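# Cock a snap trap using three table-mounted arms

## Task

Arm bases in the scene frame (metres, heading in degrees counter-clockwise from +x): arm1 at x=-0.06 y=-0.43 z=+0.72 heading +90; arm2 at x=-0.50 y=+0.00 z=+0.72 heading +0; arm3 at x=+0.58 y=+0.00 z=+0.72 heading +180. Cock the snap trap: rotate the hammer across to the opposite side so the hold-down bar keeps it there, and raise the yellow pedal until the lip of its catch rests over the end of the bar. The trap must end up flat on the table. Use any number of arms. Anything that stays in place only because a robot is holding it does not count. When finished, release everything and move the arms away.

## Robot and tools

Setup. Three identical i2rt Big YAM arms, arm1, arm2 and arm3, are mounted on the tabletop at the positions and headings given in the task. Each arm has six revolute joints, a two-finger gripper and a wrist camera. With joints 1 and 6 at 0 and the hand level and pointing forward, the wrist camera sits on top of the hand and looks toward the fingertips. Reach is about 1.0 m from the joint-1 axis. Two fixed room cameras, cam_high and cam_low, also give views.

Frames. There is one shared scene frame with its origin on the floor and +z up. The hand point is midway between the fingertips. The hand's z axis runs along the fingers and its y axis is the direction in which the fingers open and close. Foot poses are not printed. The URDF root base_link is each arm's own foot.

execute_actions. Arguments: "actions", a list that holds either one action or nothing. An empty list only returns the state and images. An action is an object keyed by robot name ("arm1", "arm2", "arm3"). Under each name is {"joints": {...}}, which holds absolute targets and never offsets. Possible keys, with their ranges and the tolerance used to call a joint done:
joint1_rad -2.879 to 2.879, ±0.045. Turns the whole arm about its foot. Positive is counter-clockwise seen from above. At 0 the arm extends the way its foot faces.
joint2_rad 0 to 3.141, ±0.14. Shoulder. At 0 the upper arm lies roughly level, pointing backward. Increasing it lifts the upper arm and then swings it forward.
joint3_rad 0 to 3.019, ±0.09. Elbow. At 0 the forearm is folded back against the upper arm. Increasing it opens the elbow.
joint4_rad -1.692 to 1.57, ±0.055. Hand pitch. Positive tilts the fingers up.
joint5_rad -1.57 to 1.57, ±0.03. Sideways hand swing. Positive is toward the arm's right.
joint6_rad -2.094 to 2.094, ±0.035. Hand roll. Positive is clockwise when viewed from behind the hand.
gripper_m 0 to 0.093 metres, ±0.003. This is the gap between the fingertips, and each finger pad pushes with roughly 50 to 62 N at most.
Angles are in radians and the gripper value is in metres. You may name any subset of joints and any subset of arms. Everything named starts moving together, and each part can finish at a different moment. A joint or arm you leave out may keep pushing toward an earlier target. "cameras" is an optional list chosen from arm1_cam_wrist, arm2_cam_wrist, arm3_cam_wrist, cam_high, cam_low and all. If it is omitted, null or ["all"], every camera is returned. [] returns no images. An unknown key, an unknown camera or an out-of-range value rejects the entire call and nothing moves. Because each joint moves at its own speed, the hand can sweep a wide, curved path between two postures.

wait: "seconds" from 0 to 10. It commands nothing new and returns the same state and images as an empty action.

zoom_image: "camera" plus "region" [x0, y0, x1, y1] in pixels of that camera's latest full image, with (0,0) at the top-left. The region can be at most 504 by 504. All images are 672x504.

read_manual: optional "section". "licences" is the only option and it moves nothing.

finished_scene: "scene", the current scene's number. It closes the scene permanently and reports success. The goal must already hold and keep holding.

Results. Each result gives joint_positions for every arm, and a "pictures" line lists the cameras in the same order as the images. joint_status reports how each commanded joint ended:
off_target means it stopped short and may still be pushing.
contact_stop and time_out mean it dropped its target and holds where it is. A joint that timed out can keep a nearby target and keep pushing, and on_its_own names it. To relieve it, send its reported position.
not_followed, together with a line "joint command not followed" and usually a "cause:", means a self-collision or arm-to-arm check blocked that arm's joint targets. Any gripper target in the same action still runs. A blocked target can be retried on later actions.
limit_stop_at_motor_heat follows a heat stop. Send the target again.
on_its_own lists what the call did not command. There, "held at" is the stored target, not the actual position. A stop reported in one call cancels the later motion, wait and finish calls in that same reply.

Cautions. The arms do not stop on contact and can push very hard. Sustained pushing or load-holding heats the motors: a MOTOR HOT line warns you, and an OVER-TEMPERATURE FAULT drops the arm. A hard squeeze between two robots fails the run, a hard hit may, and no line reports robot-to-robot contact. The clearance check can react too late and ignores fingers, gripper housings and wrist cameras. Do not knock any object out of the work area or off the table. Avoid drops, slips, slams and heavy pushing. A target very close to the current position may not move the joint. A joint holding a load can sag. While you are composing a reply, the robots keep holding the last command.

Each tool is called after ">>>" as name([rows], argument=value, ...), one row to a line, values as JSON.

## Session

>>> execute_actions(actions=[])

Scene clock: 0.00 s.
arm1.joint_positions: joint1_rad=-0.015 joint2_rad=+0.430 joint3_rad=+1.478 joint4_rad=-1.530 joint5_rad=+0.010 joint6_rad=-0.012 gripper_m=+0.095
arm1.joint_status: not commanded
arm1.hand: x=-0.0572 y=-0.3157 z=+1.2942 quat_wxyz=(-0.369, +0.609, -0.601, -0.364) (m; scene frame)
arm2.joint_positions: joint1_rad=+0.010 joint2_rad=+0.447 joint3_rad=+1.476 joint4_rad=-1.533 joint5_rad=+0.003 joint6_rad=-0.003 gripper_m=+0.095
arm2.joint_status: not commanded
arm2.hand: x=-0.3842 y=-0.0065 z=+1.3381 quat_wxyz=(-0.513, -0.009, -0.858, +0.005) (m; scene frame)
arm3.joint_positions: joint1_rad=+0.005 joint2_rad=+0.427 joint3_rad=+1.454 joint4_rad=-1.553 joint5_rad=-0.007 joint6_rad=-0.014 gripper_m=+0.095
arm3.joint_status: not commanded
arm3.hand: x=+0.4623 y=+0.0096 z=+1.3372 quat_wxyz=(-0.005, +0.868, -0.012, -0.497) (m; scene frame)
pictures: arm1_cam_wrist, arm2_cam_wrist, arm3_cam_wrist, cam_high, cam_low
Images, in order (width x height): arm1_cam_wrist 672x504, arm2_cam_wrist 672x504, arm3_cam_wrist 672x504, cam_high 672x504, cam_low 672x504.

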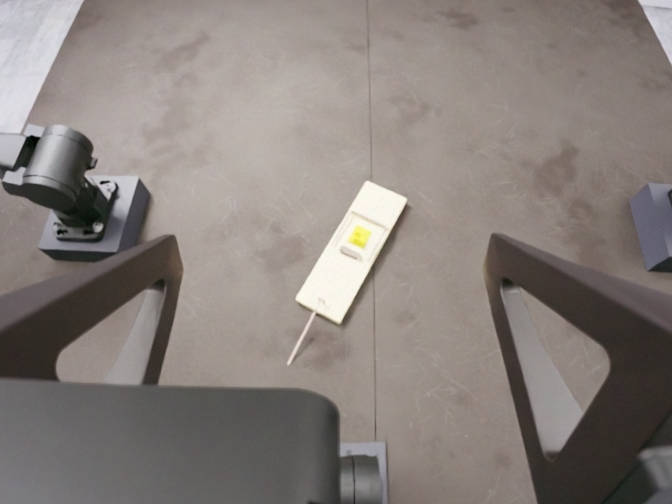

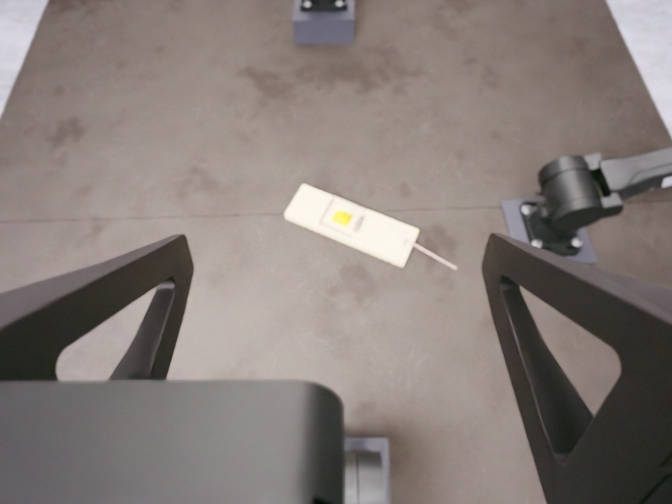

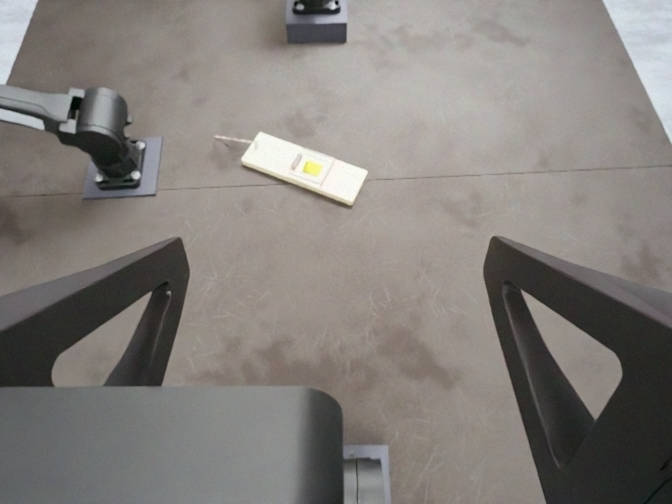

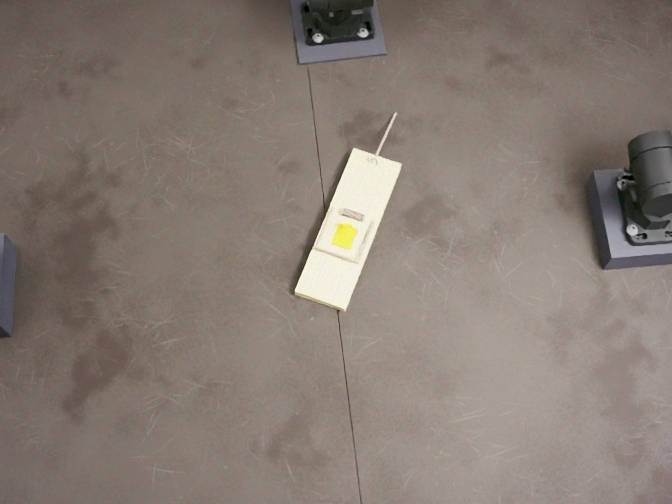

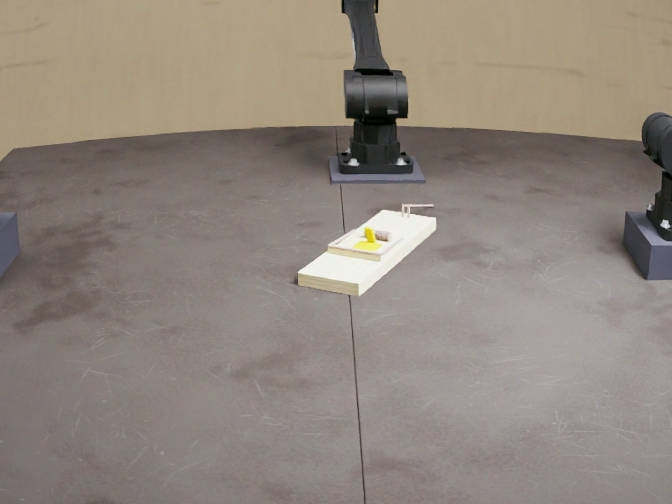

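>>> zoom_image(camera="cam_low", region=[280, 180, 460, 310])

>>> zoom_image(camera="cam_high", region=[260, 100, 460, 320])

Region (280, 180, 460, 310) of cam_low's 672x504 image, scaled by 2.800, with more detail than that image has.

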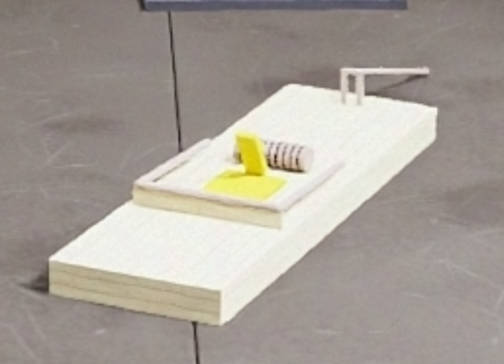

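Region (260, 100, 460, 320) of cam_high's 672x504 image, scaled by 2.291, with more detail than that image has; it fills the left 458 columns of this view, and the rest is white.

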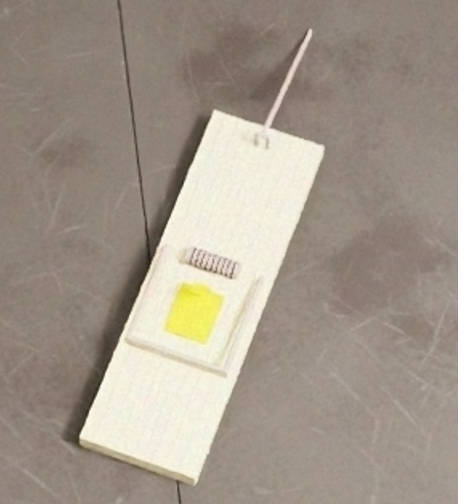

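>>> execute_actions([
  {"arm3":{"joints":{"joint1_rad":-0.08,"joint2_rad":1.935,"joint3_rad":1.55,"joint4_rad":-1.15}}},
], cameras=["arm3_cam_wrist","cam_high","cam_low"])

Scene clock: 3.27 s.
arm1.joint_positions: joint1_rad=-0.015 joint2_rad=+0.430 joint3_rad=+1.478 joint4_rad=-1.530 joint5_rad=+0.010 joint6_rad=-0.012 gripper_m=+0.095
arm1.joint_status: not commanded
arm1.hand: x=-0.0572 y=-0.3157 z=+1.2942 quat_wxyz=(-0.369, +0.609, -0.601, -0.364) (m; scene frame)
arm2.joint_positions: joint1_rad=+0.010 joint2_rad=+0.447 joint3_rad=+1.476 joint4_rad=-1.533 joint5_rad=+0.003 joint6_rad=-0.003 gripper_m=+0.095
arm2.joint_status: not commanded
arm2.hand: x=-0.3842 y=-0.0065 z=+1.3381 quat_wxyz=(-0.513, -0.009, -0.858, +0.005) (m; scene frame)
arm3.joint_positions: joint1_rad=-0.076 joint2_rad=+1.924 joint3_rad=+1.545 joint4_rad=-1.153 joint5_rad=-0.007 joint6_rad=-0.014 gripper_m=+0.095
arm3.joint_status: all done
arm3.hand: x=+0.0029 y=+0.0694 z=+0.8573 quat_wxyz=(+0.008, +0.998, -0.053, -0.017) (m; scene frame)
pictures: arm3_cam_wrist, cam_high, cam_low
Images, in order (width x height): arm3_cam_wrist 672x504, cam_high 672x504, cam_low 672x504.

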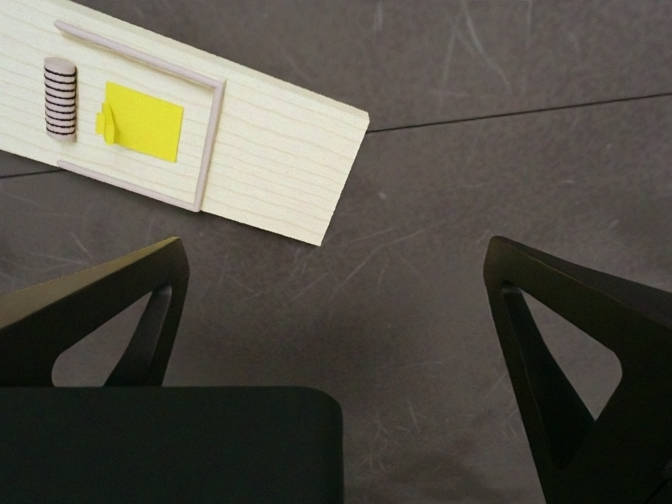

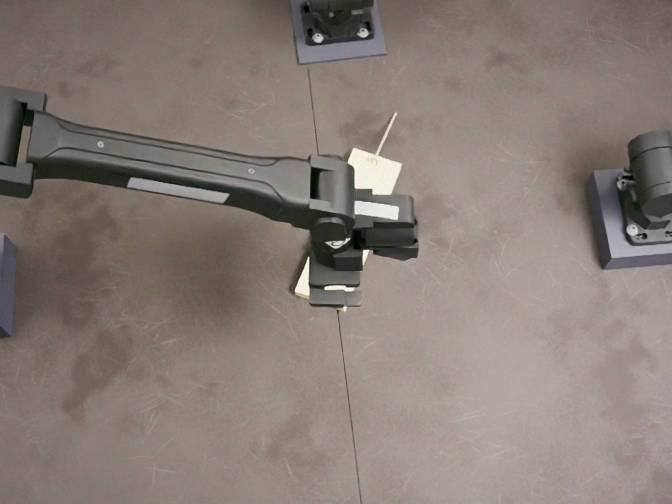

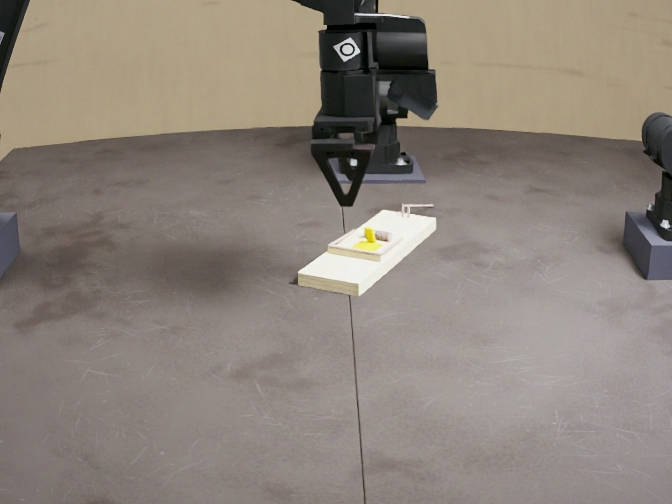

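>>> execute_actions([
  {"arm3":{"joints":{"joint2_rad":1.6,"gripper_m":0}}},
], cameras=[])

>>> execute_actions([
  {"arm3":{"joints":{"joint1_rad":-0.056,"joint2_rad":1.76,"joint3_rad":0.837,"joint4_rad":0.079}},"arm2":{"joints":{"joint1_rad":0.039,"joint2_rad":1.627,"joint3_rad":0.843,"joint4_rad":-0.316,"joint6_rad":0.45,"gripper_m":0.025}}},
])

Scene clock: 5.43 s.
arm1.joint_positions: joint1_rad=-0.015 joint2_rad=+0.430 joint3_rad=+1.478 joint4_rad=-1.530 joint5_rad=+0.010 joint6_rad=-0.012 gripper_m=+0.095
arm1.joint_status: not commanded
arm1.hand: x=-0.0572 y=-0.3157 z=+1.2942 quat_wxyz=(-0.369, +0.609, -0.601, -0.364) (m; scene frame)
arm2.joint_positions: joint1_rad=+0.010 joint2_rad=+0.447 joint3_rad=+1.476 joint4_rad=-1.533 joint5_rad=+0.003 joint6_rad=-0.003 gripper_m=+0.095
arm2.joint_status: not commanded
arm2.hand: x=-0.3842 y=-0.0065 z=+1.3381 quat_wxyz=(-0.513, -0.009, -0.858, +0.005) (m; scene frame)
arm3.joint_positions: joint1_rad=-0.076 joint2_rad=+1.584 joint3_rad=+1.545 joint4_rad=-1.153 joint5_rad=-0.007 joint6_rad=-0.014 gripper_m=+0.001
arm3.joint_status: all done
arm3.hand: x=+0.0156 y=+0.0698 z=+1.0471 quat_wxyz=(-0.004, +0.981, -0.052, -0.186) (m; scene frame)
pictures: none
No camera images: the call's "cameras" was empty. Leave "cameras" out to get every camera's image.

Scene clock: 7.13 s.
arm1.joint_positions: joint1_rad=-0.015 joint2_rad=+0.430 joint3_rad=+1.478 joint4_rad=-1.530 joint5_rad=+0.010 joint6_rad=-0.012 gripper_m=+0.095
arm1.joint_status: not commanded
arm1.hand: x=-0.0572 y=-0.3157 z=+1.2942 quat_wxyz=(-0.369, +0.609, -0.601, -0.364) (m; scene frame)
arm2.joint_positions: joint1_rad=+0.029 joint2_rad=+1.630 joint3_rad=+0.821 joint4_rad=-0.336 joint5_rad=+0.003 joint6_rad=+0.432 gripper_m=+0.025
arm2.joint_status: all done
arm2.hand: x=-0.0229 y=-0.0014 z=+0.7818 quat_wxyz=(-0.211, -0.211, -0.953, -0.047) (m; scene frame)
arm3.joint_positions: joint1_rad=-0.062 joint2_rad=+1.780 joint3_rad=+0.843 joint4_rad=+0.063 joint5_rad=-0.007 joint6_rad=-0.014 gripper_m=+0.001
arm3.joint_status: all done
arm3.hand: x=+0.0321 y=+0.0574 z=+0.7726 quat_wxyz=(-0.012, +0.940, -0.044, -0.339) (m; scene frame)
pictures: arm1_cam_wrist, arm2_cam_wrist, arm3_cam_wrist, cam_high, cam_low
Images, in order (width x height): arm1_cam_wrist 672x504, arm2_cam_wrist 672x504, arm3_cam_wrist 672x504, cam_high 672x504, cam_low 672x504.

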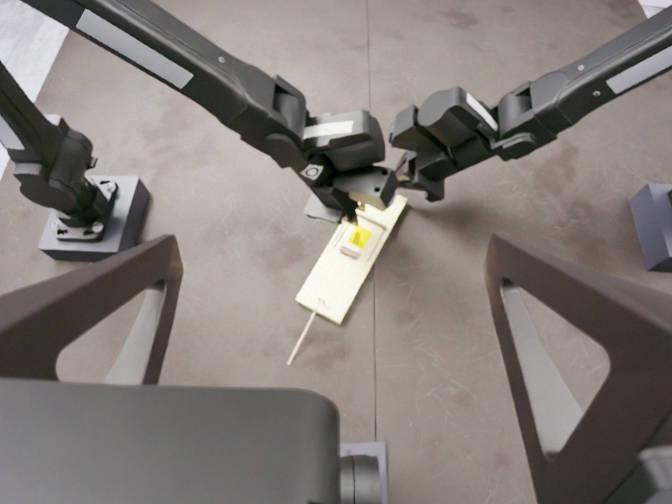

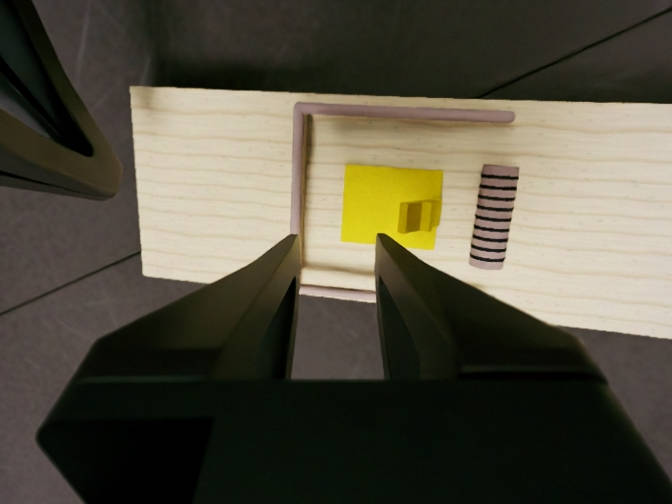

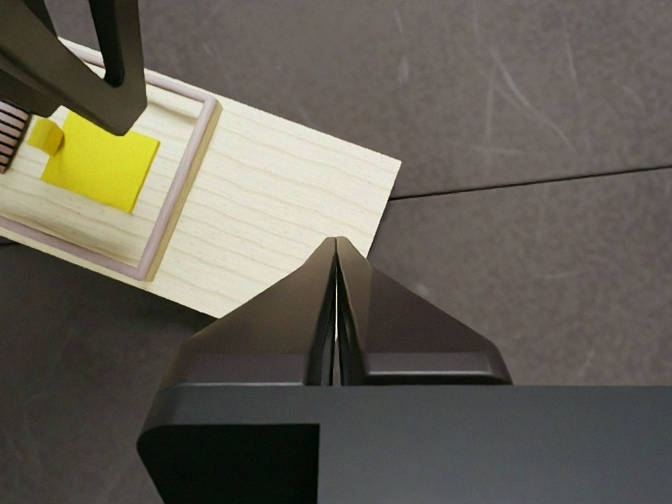

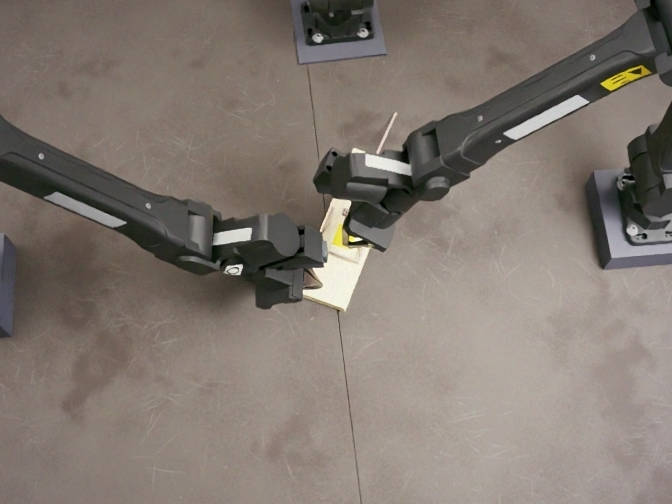

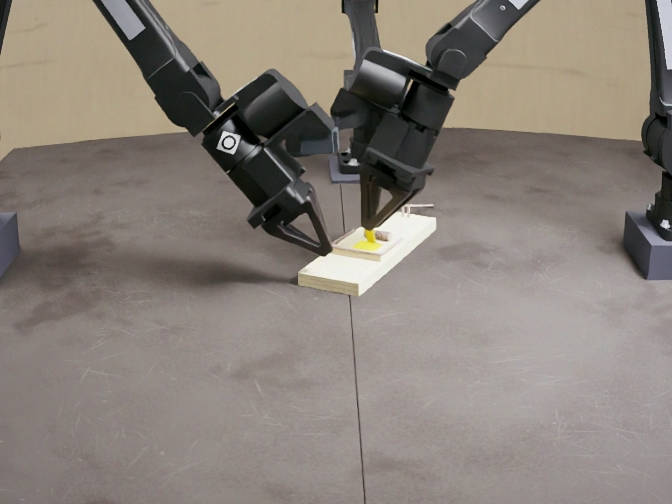

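>>> execute_actions([
  {"arm3":{"joints":{"joint1_rad":-0.035,"joint6_rad":1.3}},"arm2":{"joints":{"joint1_rad":0.07,"joint3_rad":0.86}}},
], cameras=[])

>>> execute_actions([
  {"arm3":{"joints":{"joint2_rad":1.84}},"arm2":{"joints":{"joint2_rad":1.67}}},
], cameras=["arm2_cam_wrist","arm3_cam_wrist","cam_low"])

>>> zoom_image(camera="cam_low", region=[280, 180, 460, 310])

Scene clock: 9.70 s.
arm1.joint_positions: joint1_rad=-0.015 joint2_rad=+0.430 joint3_rad=+1.478 joint4_rad=-1.530 joint5_rad=+0.010 joint6_rad=-0.012 gripper_m=+0.095
arm1.joint_status: not commanded
arm1.hand: x=-0.0572 y=-0.3157 z=+1.2942 quat_wxyz=(-0.369, +0.609, -0.601, -0.364) (m; scene frame)
arm2.joint_positions: joint1_rad=+0.066 joint2_rad=+1.630 joint3_rad=+0.821 joint4_rad=-0.336 joint5_rad=+0.003 joint6_rad=+0.433 gripper_m=+0.025
arm2.joint_status: all done
arm2.hand: x=-0.0232 y=+0.0159 z=+0.7819 quat_wxyz=(-0.210, -0.194, -0.957, -0.051) (m; scene frame)
arm3.joint_positions: joint1_rad=-0.039 joint2_rad=+1.780 joint3_rad=+0.843 joint4_rad=+0.063 joint5_rad=-0.007 joint6_rad=+1.292 gripper_m=+0.001
arm3.joint_status: all done
arm3.hand: x=+0.0309 y=+0.0451 z=+0.7727 quat_wxyz=(+0.199, +0.727, -0.598, -0.274) (m; scene frame)
pictures: none
No camera images: the call's "cameras" was empty. Leave "cameras" out to get every camera's image.

Scene clock: 10.50 s.
arm1.joint_positions: joint1_rad=-0.015 joint2_rad=+0.430 joint3_rad=+1.478 joint4_rad=-1.530 joint5_rad=+0.010 joint6_rad=-0.012 gripper_m=+0.095
arm1.joint_status: not commanded
arm1.hand: x=-0.0572 y=-0.3157 z=+1.2942 quat_wxyz=(-0.369, +0.609, -0.601, -0.364) (m; scene frame)
arm2.joint_positions: joint1_rad=+0.066 joint2_rad=+1.669 joint3_rad=+0.821 joint4_rad=-0.334 joint5_rad=+0.003 joint6_rad=+0.433 gripper_m=+0.025
arm2.joint_status: all done
arm2.hand: x=-0.0278 y=+0.0158 z=+0.7644 quat_wxyz=(-0.193, -0.194, -0.961, -0.047) (m; scene frame)
arm3.joint_positions: joint1_rad=-0.039 joint2_rad=+1.824 joint3_rad=+0.843 joint4_rad=+0.065 joint5_rad=-0.007 joint6_rad=+1.292 gripper_m=+0.001
arm3.joint_status: all done
arm3.hand: x=+0.0371 y=+0.0443 z=+0.7503 quat_wxyz=(+0.188, +0.732, -0.602, -0.258) (m; scene frame)
pictures: arm2_cam_wrist, arm3_cam_wrist, cam_low
Images, in order (width x height): arm2_cam_wrist 672x504, arm3_cam_wrist 672x504, cam_low 672x504.

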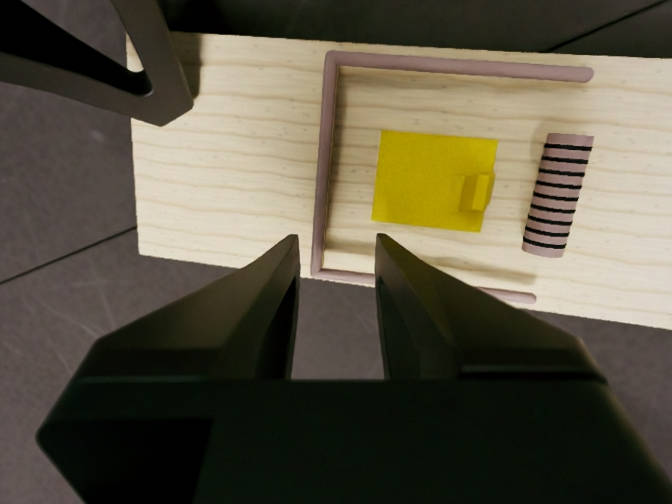

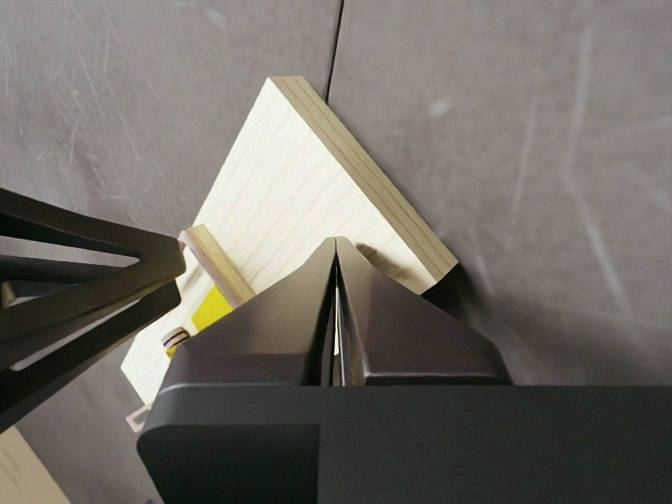

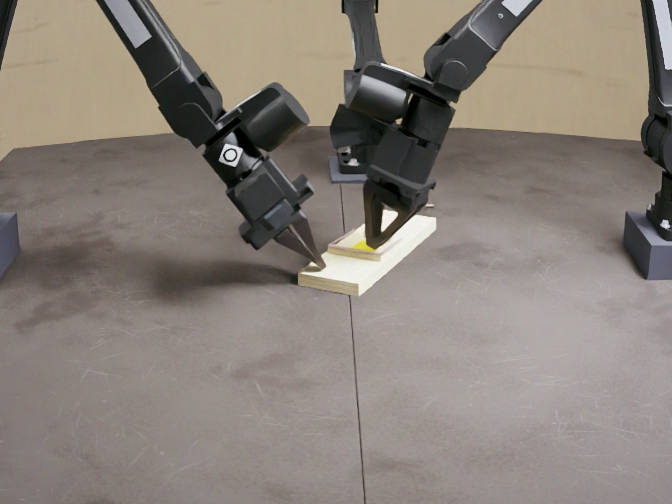

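Region (280, 180, 460, 310) of cam_low's 672x504 image, scaled by 2.800, with more detail than that image has.

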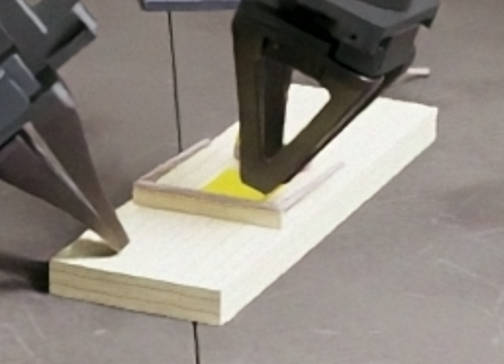

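>>> execute_actions([
  {"arm3":{"joints":{"joint2_rad":1.89}},"arm2":{"joints":{"joint2_rad":1.715,"joint4_rad":-0.25}}},
], cameras=["arm2_cam_wrist","cam_low"])

>>> zoom_image(camera="cam_low", region=[280, 180, 460, 310])

Scene clock: 11.33 s.
arm1.joint_positions: joint1_rad=-0.015 joint2_rad=+0.430 joint3_rad=+1.478 joint4_rad=-1.530 joint5_rad=+0.010 joint6_rad=-0.012 gripper_m=+0.095
arm1.joint_status: not commanded
arm1.hand: x=-0.0572 y=-0.3157 z=+1.2942 quat_wxyz=(-0.369, +0.609, -0.601, -0.364) (m; scene frame)
arm2.joint_positions: joint1_rad=+0.066 joint2_rad=+1.710 joint3_rad=+0.822 joint4_rad=-0.273 joint5_rad=+0.003 joint6_rad=+0.434 gripper_m=+0.025
arm2.joint_status: all done
arm2.hand: x=-0.0197 y=+0.0161 z=+0.7519 quat_wxyz=(-0.202, -0.194, -0.959, -0.049) (m; scene frame)
arm3.joint_positions: joint1_rad=-0.039 joint2_rad=+1.831 joint3_rad=+0.843 joint4_rad=+0.073 joint5_rad=-0.007 joint6_rad=+1.293 gripper_m=+0.001
arm3.joint_status: all done
arm3.hand: x=+0.0368 y=+0.0443 z=+0.7475 quat_wxyz=(+0.189, +0.732, -0.602, -0.258) (m; scene frame)
pictures: arm2_cam_wrist, cam_low
Images, in order (width x height): arm2_cam_wrist 672x504, cam_low 672x504.

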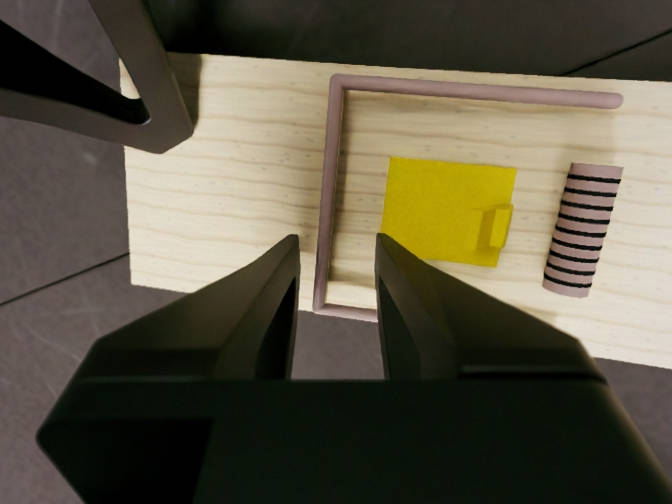

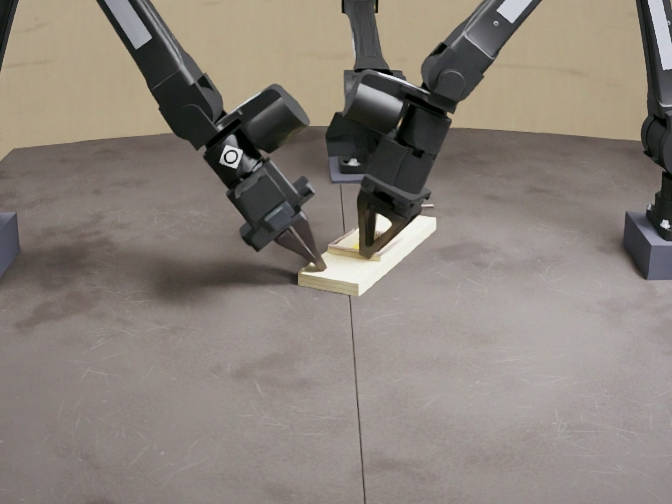

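Region (280, 180, 460, 310) of cam_low's 672x504 image, scaled by 2.800, with more detail than that image has.

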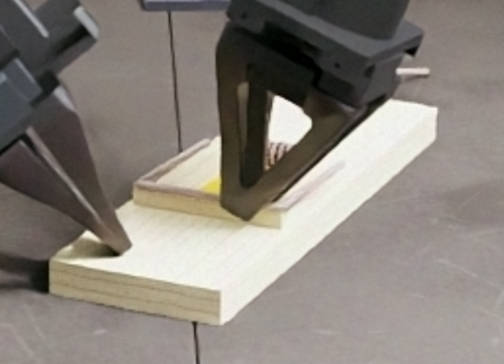

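Slightly lower, centre, then close.

>>> execute_actions([
  {"arm2":{"joints":{"joint2_rad":1.74,"joint1_rad":0.082}}},
], cameras=[])

>>> execute_actions([
  {"arm2":{"joints":{"gripper_m":0}}},
], cameras=["arm2_cam_wrist"])

>>> execute_actions([
  {"arm2":{"joints":{"joint2_rad":1.66,"joint1_rad":0.06}}},
], cameras=["arm2_cam_wrist","cam_low"])

Scene clock: 19.00 s.
arm1.joint_positions: joint1_rad=-0.015 joint2_rad=+0.430 joint3_rad=+1.478 joint4_rad=-1.530 joint5_rad=+0.010 joint6_rad=-0.012 gripper_m=+0.095
arm1.joint_status: not commanded
arm1.hand: x=-0.0572 y=-0.3157 z=+1.2942 quat_wxyz=(-0.369, +0.609, -0.601, -0.364) (m; scene frame)
arm2.joint_positions: joint1_rad=+0.067 joint2_rad=+1.711 joint3_rad=+0.822 joint4_rad=-0.273 joint5_rad=+0.005 joint6_rad=+0.434 gripper_m=+0.025
arm2.joint_status: all done
arm2.hand: x=-0.0198 y=+0.0164 z=+0.7515 quat_wxyz=(-0.202, -0.194, -0.959, -0.048) (m; scene frame)
arm3.joint_positions: joint1_rad=-0.039 joint2_rad=+1.831 joint3_rad=+0.843 joint4_rad=+0.073 joint5_rad=-0.007 joint6_rad=+1.293 gripper_m=+0.001
arm3.joint_status: not commanded
arm3.hand: x=+0.0368 y=+0.0443 z=+0.7475 quat_wxyz=(+0.189, +0.732, -0.602, -0.258) (m; scene frame)
pictures: none
No camera images: the call's "cameras" was empty. Leave "cameras" out to get every camera's image.

Scene clock: 19.57 s.
arm1.joint_positions: joint1_rad=-0.015 joint2_rad=+0.430 joint3_rad=+1.478 joint4_rad=-1.530 joint5_rad=+0.010 joint6_rad=-0.012 gripper_m=+0.095
arm1.joint_status: not commanded
arm1.hand: x=-0.0572 y=-0.3157 z=+1.2942 quat_wxyz=(-0.369, +0.609, -0.601, -0.364) (m; scene frame)
arm2.joint_positions: joint1_rad=+0.075 joint2_rad=+1.719 joint3_rad=+0.828 joint4_rad=-0.266 joint5_rad=+0.007 joint6_rad=+0.445 gripper_m=+0.003
arm2.joint_status: gripper_m off_target (ended at +0.003, target +0.000)
arm2.hand: x=-0.0164 y=+0.0200 z=+0.7508 quat_wxyz=(-0.205, -0.196, -0.958, -0.050) (m; scene frame)
arm3.joint_positions: joint1_rad=-0.040 joint2_rad=+1.833 joint3_rad=+0.843 joint4_rad=+0.079 joint5_rad=-0.005 joint6_rad=+1.293 gripper_m=+0.001
arm3.joint_status: not commanded
arm3.hand: x=+0.0360 y=+0.0451 z=+0.7474 quat_wxyz=(+0.189, +0.731, -0.602, -0.261) (m; scene frame)
pictures: arm2_cam_wrist
Images, in order (width x height): arm2_cam_wrist 672x504.

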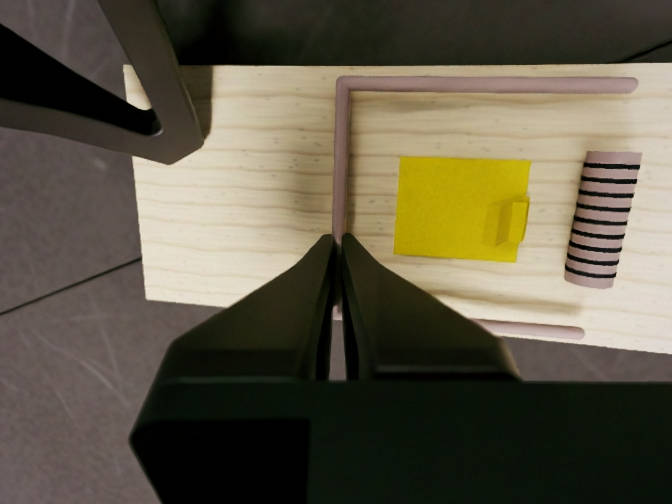

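Scene clock: 20.17 s.
arm1.joint_positions: joint1_rad=-0.015 joint2_rad=+0.430 joint3_rad=+1.478 joint4_rad=-1.530 joint5_rad=+0.010 joint6_rad=-0.012 gripper_m=+0.095
arm1.joint_status: not commanded
arm1.hand: x=-0.0572 y=-0.3157 z=+1.2942 quat_wxyz=(-0.369, +0.609, -0.601, -0.364) (m; scene frame)
arm2.joint_positions: joint1_rad=+0.070 joint2_rad=+1.713 joint3_rad=+0.828 joint4_rad=-0.266 joint5_rad=+0.005 joint6_rad=+0.445 gripper_m=+0.003
arm2.joint_status: all done
arm2.hand: x=-0.0155 y=+0.0184 z=+0.7533 quat_wxyz=(-0.207, -0.198, -0.957, -0.051) (m; scene frame)
arm3.joint_positions: joint1_rad=-0.040 joint2_rad=+1.834 joint3_rad=+0.843 joint4_rad=+0.083 joint5_rad=-0.005 joint6_rad=+1.294 gripper_m=+0.001
arm3.joint_status: not commanded
arm3.hand: x=+0.0354 y=+0.0451 z=+0.7476 quat_wxyz=(+0.190, +0.730, -0.602, -0.262) (m; scene frame)
pictures: arm2_cam_wrist, cam_low
Images, in order (width x height): arm2_cam_wrist 672x504, cam_low 672x504.

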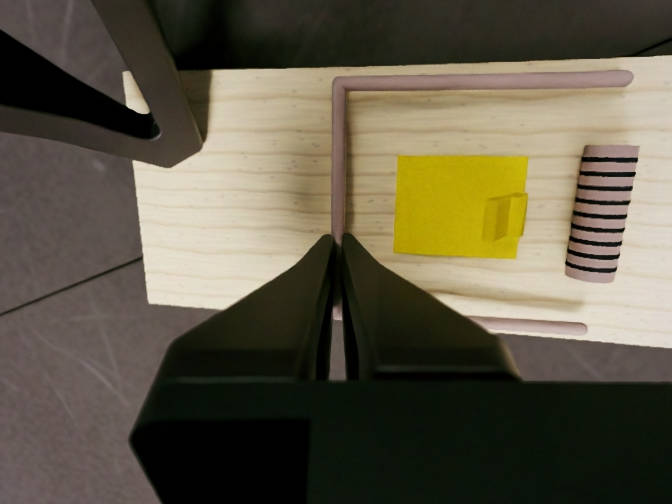

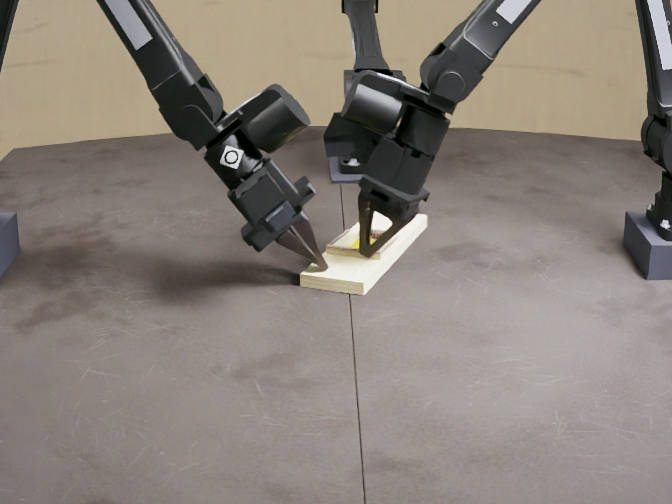

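>>> execute_actions([
  {"arm1":{"joints":{"joint1_rad":-0.07,"joint2_rad":0.6,"joint3_rad":0.204,"joint4_rad":-0.5,"joint6_rad":1.3,"gripper_m":0}},"arm2":{"joints":{"joint2_rad":1.71}}},
])

Scene clock: 22.43 s.
arm1.joint_positions: joint1_rad=-0.063 joint2_rad=+0.609 joint3_rad=+0.208 joint4_rad=-0.527 joint5_rad=+0.010 joint6_rad=+1.282 gripper_m=+0.001
arm1.joint_status: all done
arm1.hand: x=-0.0478 y=-0.1811 z=+0.7841 quat_wxyz=(-0.055, +0.116, -0.942, -0.311) (m; scene frame)
arm2.joint_positions: joint1_rad=+0.070 joint2_rad=+1.716 joint3_rad=+0.828 joint4_rad=-0.266 joint5_rad=+0.005 joint6_rad=+0.445 gripper_m=+0.003
arm2.joint_status: all done
arm2.hand: x=-0.0160 y=+0.0184 z=+0.7519 quat_wxyz=(-0.205, -0.198, -0.957, -0.051) (m; scene frame)
arm3.joint_positions: joint1_rad=-0.040 joint2_rad=+1.834 joint3_rad=+0.843 joint4_rad=+0.084 joint5_rad=-0.005 joint6_rad=+1.294 gripper_m=+0.001
arm3.joint_status: not commanded
arm3.hand: x=+0.0354 y=+0.0451 z=+0.7474 quat_wxyz=(+0.190, +0.730, -0.602, -0.262) (m; scene frame)
pictures: arm1_cam_wrist, arm2_cam_wrist, arm3_cam_wrist, cam_high, cam_low
Images, in order (width x height): arm1_cam_wrist 672x504, arm2_cam_wrist 672x504, arm3_cam_wrist 672x504, cam_high 672x504, cam_low 672x504.

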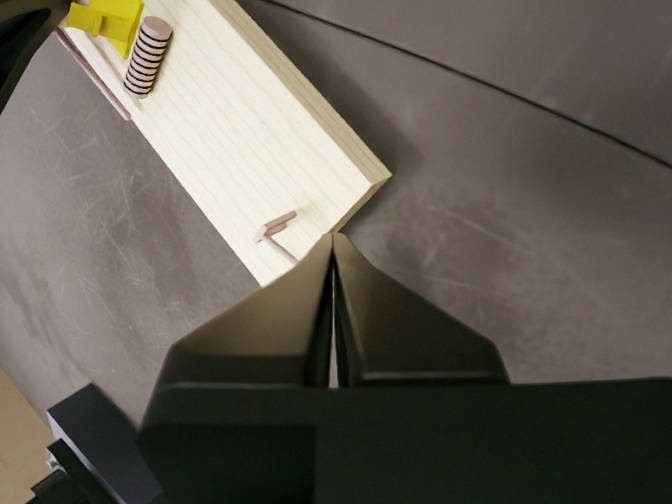

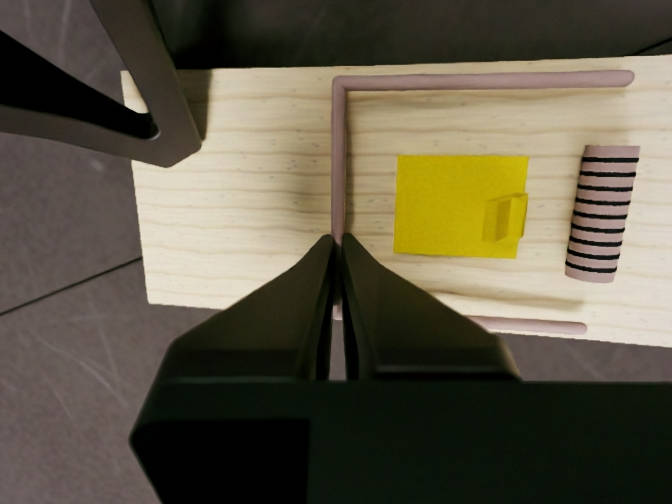

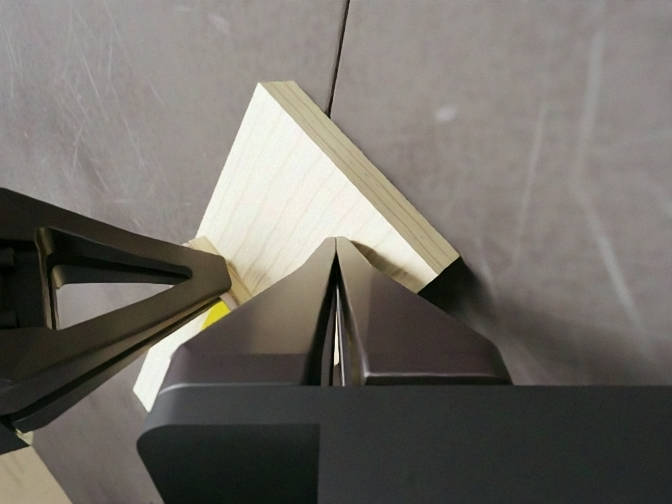

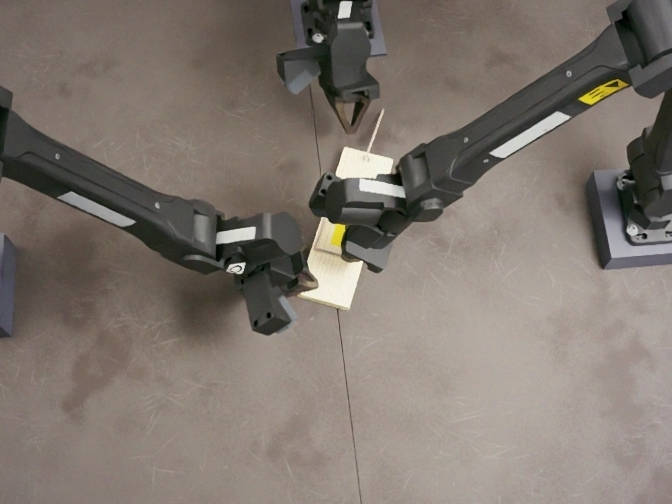

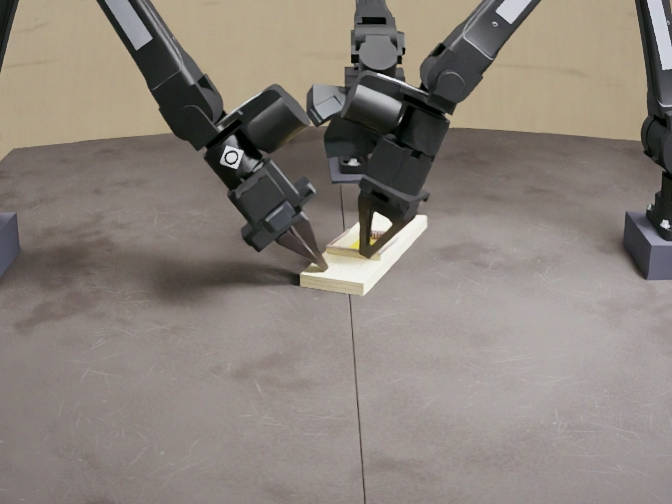

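>>> execute_actions([
  {"arm1":{"joints":{"joint1_rad":-0.12,"joint2_rad":0.79,"joint4_rad":-0.39}}},
], cameras=["arm1_cam_wrist","cam_high"])

Scene clock: 23.57 s.
arm1.joint_positions: joint1_rad=-0.114 joint2_rad=+0.792 joint3_rad=+0.208 joint4_rad=-0.415 joint5_rad=+0.010 joint6_rad=+1.282 gripper_m=+0.001
arm1.joint_status: all done
arm1.hand: x=-0.0348 y=-0.1753 z=+0.7575 quat_wxyz=(-0.057, +0.093, -0.955, -0.276) (m; scene frame)
arm2.joint_positions: joint1_rad=+0.070 joint2_rad=+1.716 joint3_rad=+0.828 joint4_rad=-0.266 joint5_rad=+0.005 joint6_rad=+0.445 gripper_m=+0.003
arm2.joint_status: not commanded
arm2.hand: x=-0.0160 y=+0.0184 z=+0.7519 quat_wxyz=(-0.205, -0.198, -0.957, -0.051) (m; scene frame)
arm3.joint_positions: joint1_rad=-0.040 joint2_rad=+1.834 joint3_rad=+0.843 joint4_rad=+0.084 joint5_rad=-0.005 joint6_rad=+1.294 gripper_m=+0.001
arm3.joint_status: not commanded
arm3.hand: x=+0.0354 y=+0.0451 z=+0.7474 quat_wxyz=(+0.190, +0.730, -0.602, -0.262) (m; scene frame)
pictures: arm1_cam_wrist, cam_high
Images, in order (width x height): arm1_cam_wrist 672x504, cam_high 672x504.

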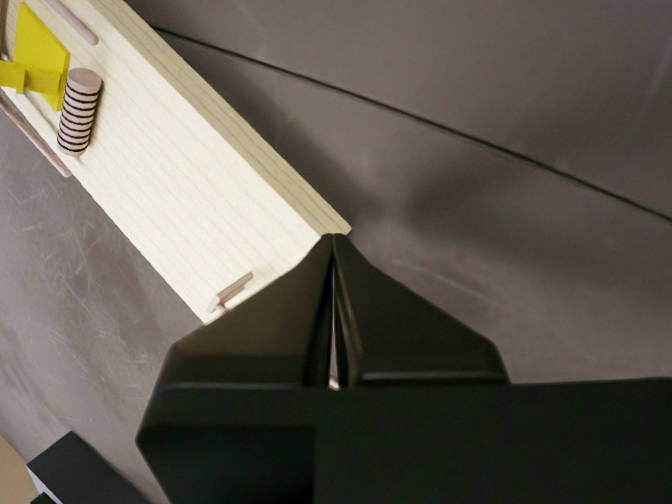

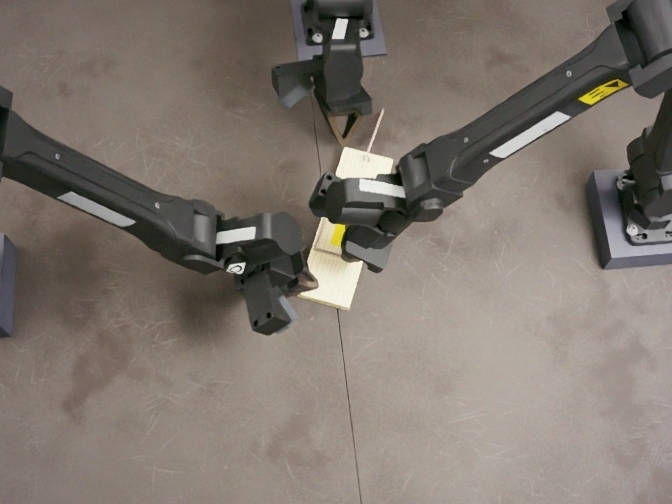

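>>> execute_actions([
  {"arm1":{"joints":{"joint1_rad":-0.095,"joint2_rad":0.84,"joint4_rad":-0.28}}},
], cameras=[])

>>> execute_actions([
  {"arm1":{"joints":{"joint2_rad":0.97}},"arm3":{"joints":{"joint2_rad":1.92}}},
], cameras=["arm1_cam_wrist"])

>>> execute_actions([
  {"arm2":{"joints":{"joint2_rad":1.6,"joint1_rad":0.05}}},
], cameras=["arm2_cam_wrist","cam_low","cam_high"])

Scene clock: 24.63 s.
arm1.joint_positions: joint1_rad=-0.104 joint2_rad=+0.836 joint3_rad=+0.208 joint4_rad=-0.307 joint5_rad=+0.010 joint6_rad=+1.282 gripper_m=+0.001
arm1.joint_status: all done
arm1.hand: x=-0.0358 y=-0.1575 z=+0.7619 quat_wxyz=(-0.061, +0.097, -0.945, -0.307) (m; scene frame)
arm2.joint_positions: joint1_rad=+0.070 joint2_rad=+1.716 joint3_rad=+0.828 joint4_rad=-0.266 joint5_rad=+0.005 joint6_rad=+0.445 gripper_m=+0.003
arm2.joint_status: not commanded
arm2.hand: x=-0.0160 y=+0.0184 z=+0.7519 quat_wxyz=(-0.205, -0.198, -0.957, -0.051) (m; scene frame)
arm3.joint_positions: joint1_rad=-0.040 joint2_rad=+1.834 joint3_rad=+0.843 joint4_rad=+0.084 joint5_rad=-0.005 joint6_rad=+1.294 gripper_m=+0.001
arm3.joint_status: not commanded
arm3.hand: x=+0.0354 y=+0.0451 z=+0.7474 quat_wxyz=(+0.190, +0.730, -0.602, -0.262) (m; scene frame)
pictures: none
No camera images: the call's "cameras" was empty. Leave "cameras" out to get every camera's image.

Scene clock: 25.40 s.
arm1.joint_positions: joint1_rad=-0.104 joint2_rad=+0.909 joint3_rad=+0.222 joint4_rad=-0.279 joint5_rad=+0.010 joint6_rad=+1.284 gripper_m=+0.001
arm1.joint_status: all done
arm1.hand: x=-0.0355 y=-0.1532 z=+0.7535 quat_wxyz=(-0.058, +0.096, -0.950, -0.292) (m; scene frame)
arm2.joint_positions: joint1_rad=+0.070 joint2_rad=+1.716 joint3_rad=+0.828 joint4_rad=-0.266 joint5_rad=+0.005 joint6_rad=+0.445 gripper_m=+0.003
arm2.joint_status: not commanded
arm2.hand: x=-0.0160 y=+0.0184 z=+0.7519 quat_wxyz=(-0.205, -0.198, -0.957, -0.051) (m; scene frame)
arm3.joint_positions: joint1_rad=-0.040 joint2_rad=+1.837 joint3_rad=+0.843 joint4_rad=+0.085 joint5_rad=-0.005 joint6_rad=+1.294 gripper_m=+0.001
arm3.joint_status: all done
arm3.hand: x=+0.0354 y=+0.0451 z=+0.7465 quat_wxyz=(+0.190, +0.730, -0.602, -0.262) (m; scene frame)
pictures: arm1_cam_wrist
Images, in order (width x height): arm1_cam_wrist 672x504.

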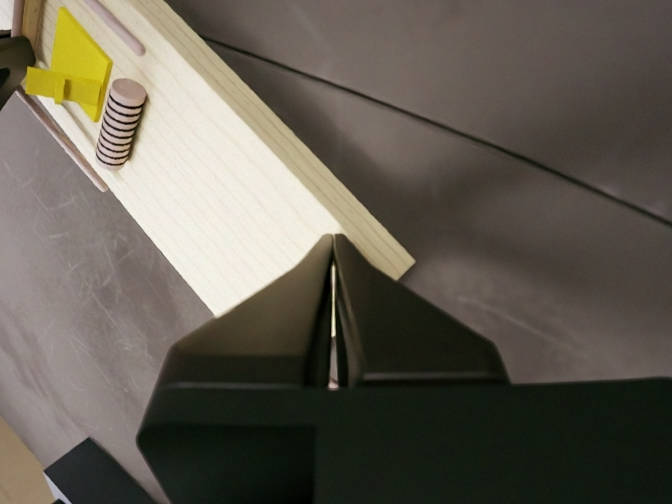

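Scene clock: 26.27 s.
arm1.joint_positions: joint1_rad=-0.103 joint2_rad=+0.911 joint3_rad=+0.222 joint4_rad=-0.274 joint5_rad=+0.010 joint6_rad=+1.284 gripper_m=+0.001
arm1.joint_status: not commanded
arm1.hand: x=-0.0357 y=-0.1525 z=+0.7536 quat_wxyz=(-0.058, +0.097, -0.949, -0.294) (m; scene frame)
arm2.joint_positions: joint1_rad=+0.065 joint2_rad=+1.666 joint3_rad=+0.812 joint4_rad=-0.269 joint5_rad=-0.002 joint6_rad=+0.445 gripper_m=+0.003
arm2.joint_status: all done
arm2.hand: x=-0.0174 y=+0.0168 z=+0.7694 quat_wxyz=(-0.220, -0.199, -0.953, -0.057) (m; scene frame)
arm3.joint_positions: joint1_rad=-0.040 joint2_rad=+1.840 joint3_rad=+0.843 joint4_rad=+0.097 joint5_rad=-0.002 joint6_rad=+1.294 gripper_m=+0.001
arm3.joint_status: not commanded
arm3.hand: x=+0.0338 y=+0.0456 z=+0.7462 quat_wxyz=(+0.191, +0.729, -0.602, -0.265) (m; scene frame)
pictures: arm2_cam_wrist, cam_high, cam_low
Images, in order (width x height): arm2_cam_wrist 672x504, cam_high 672x504, cam_low 672x504.

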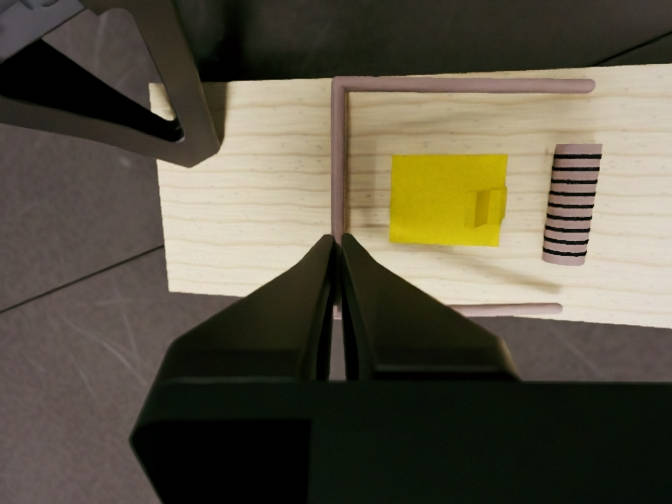

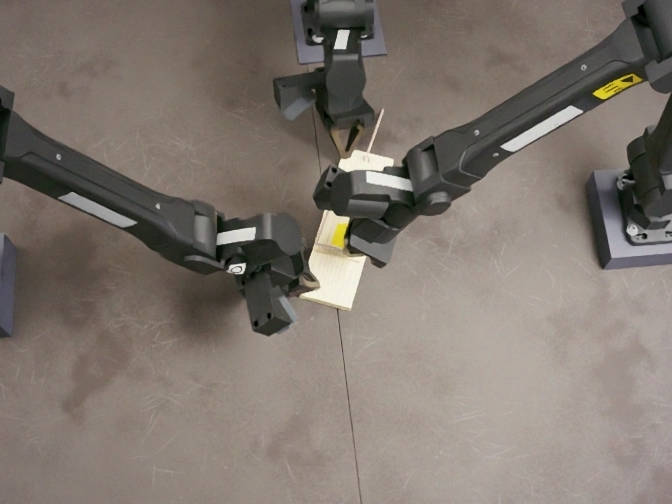

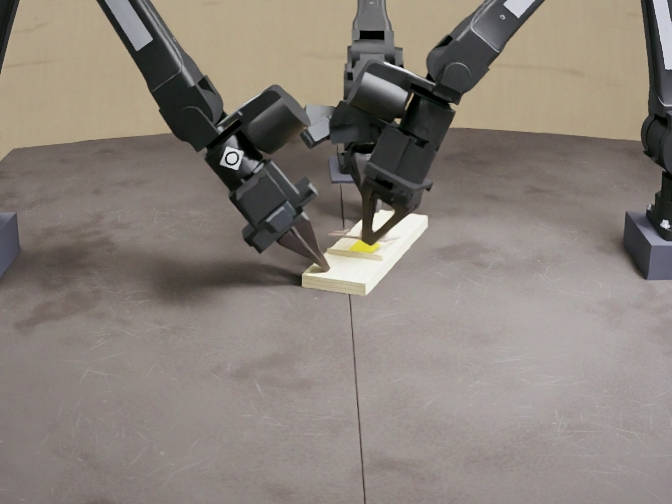

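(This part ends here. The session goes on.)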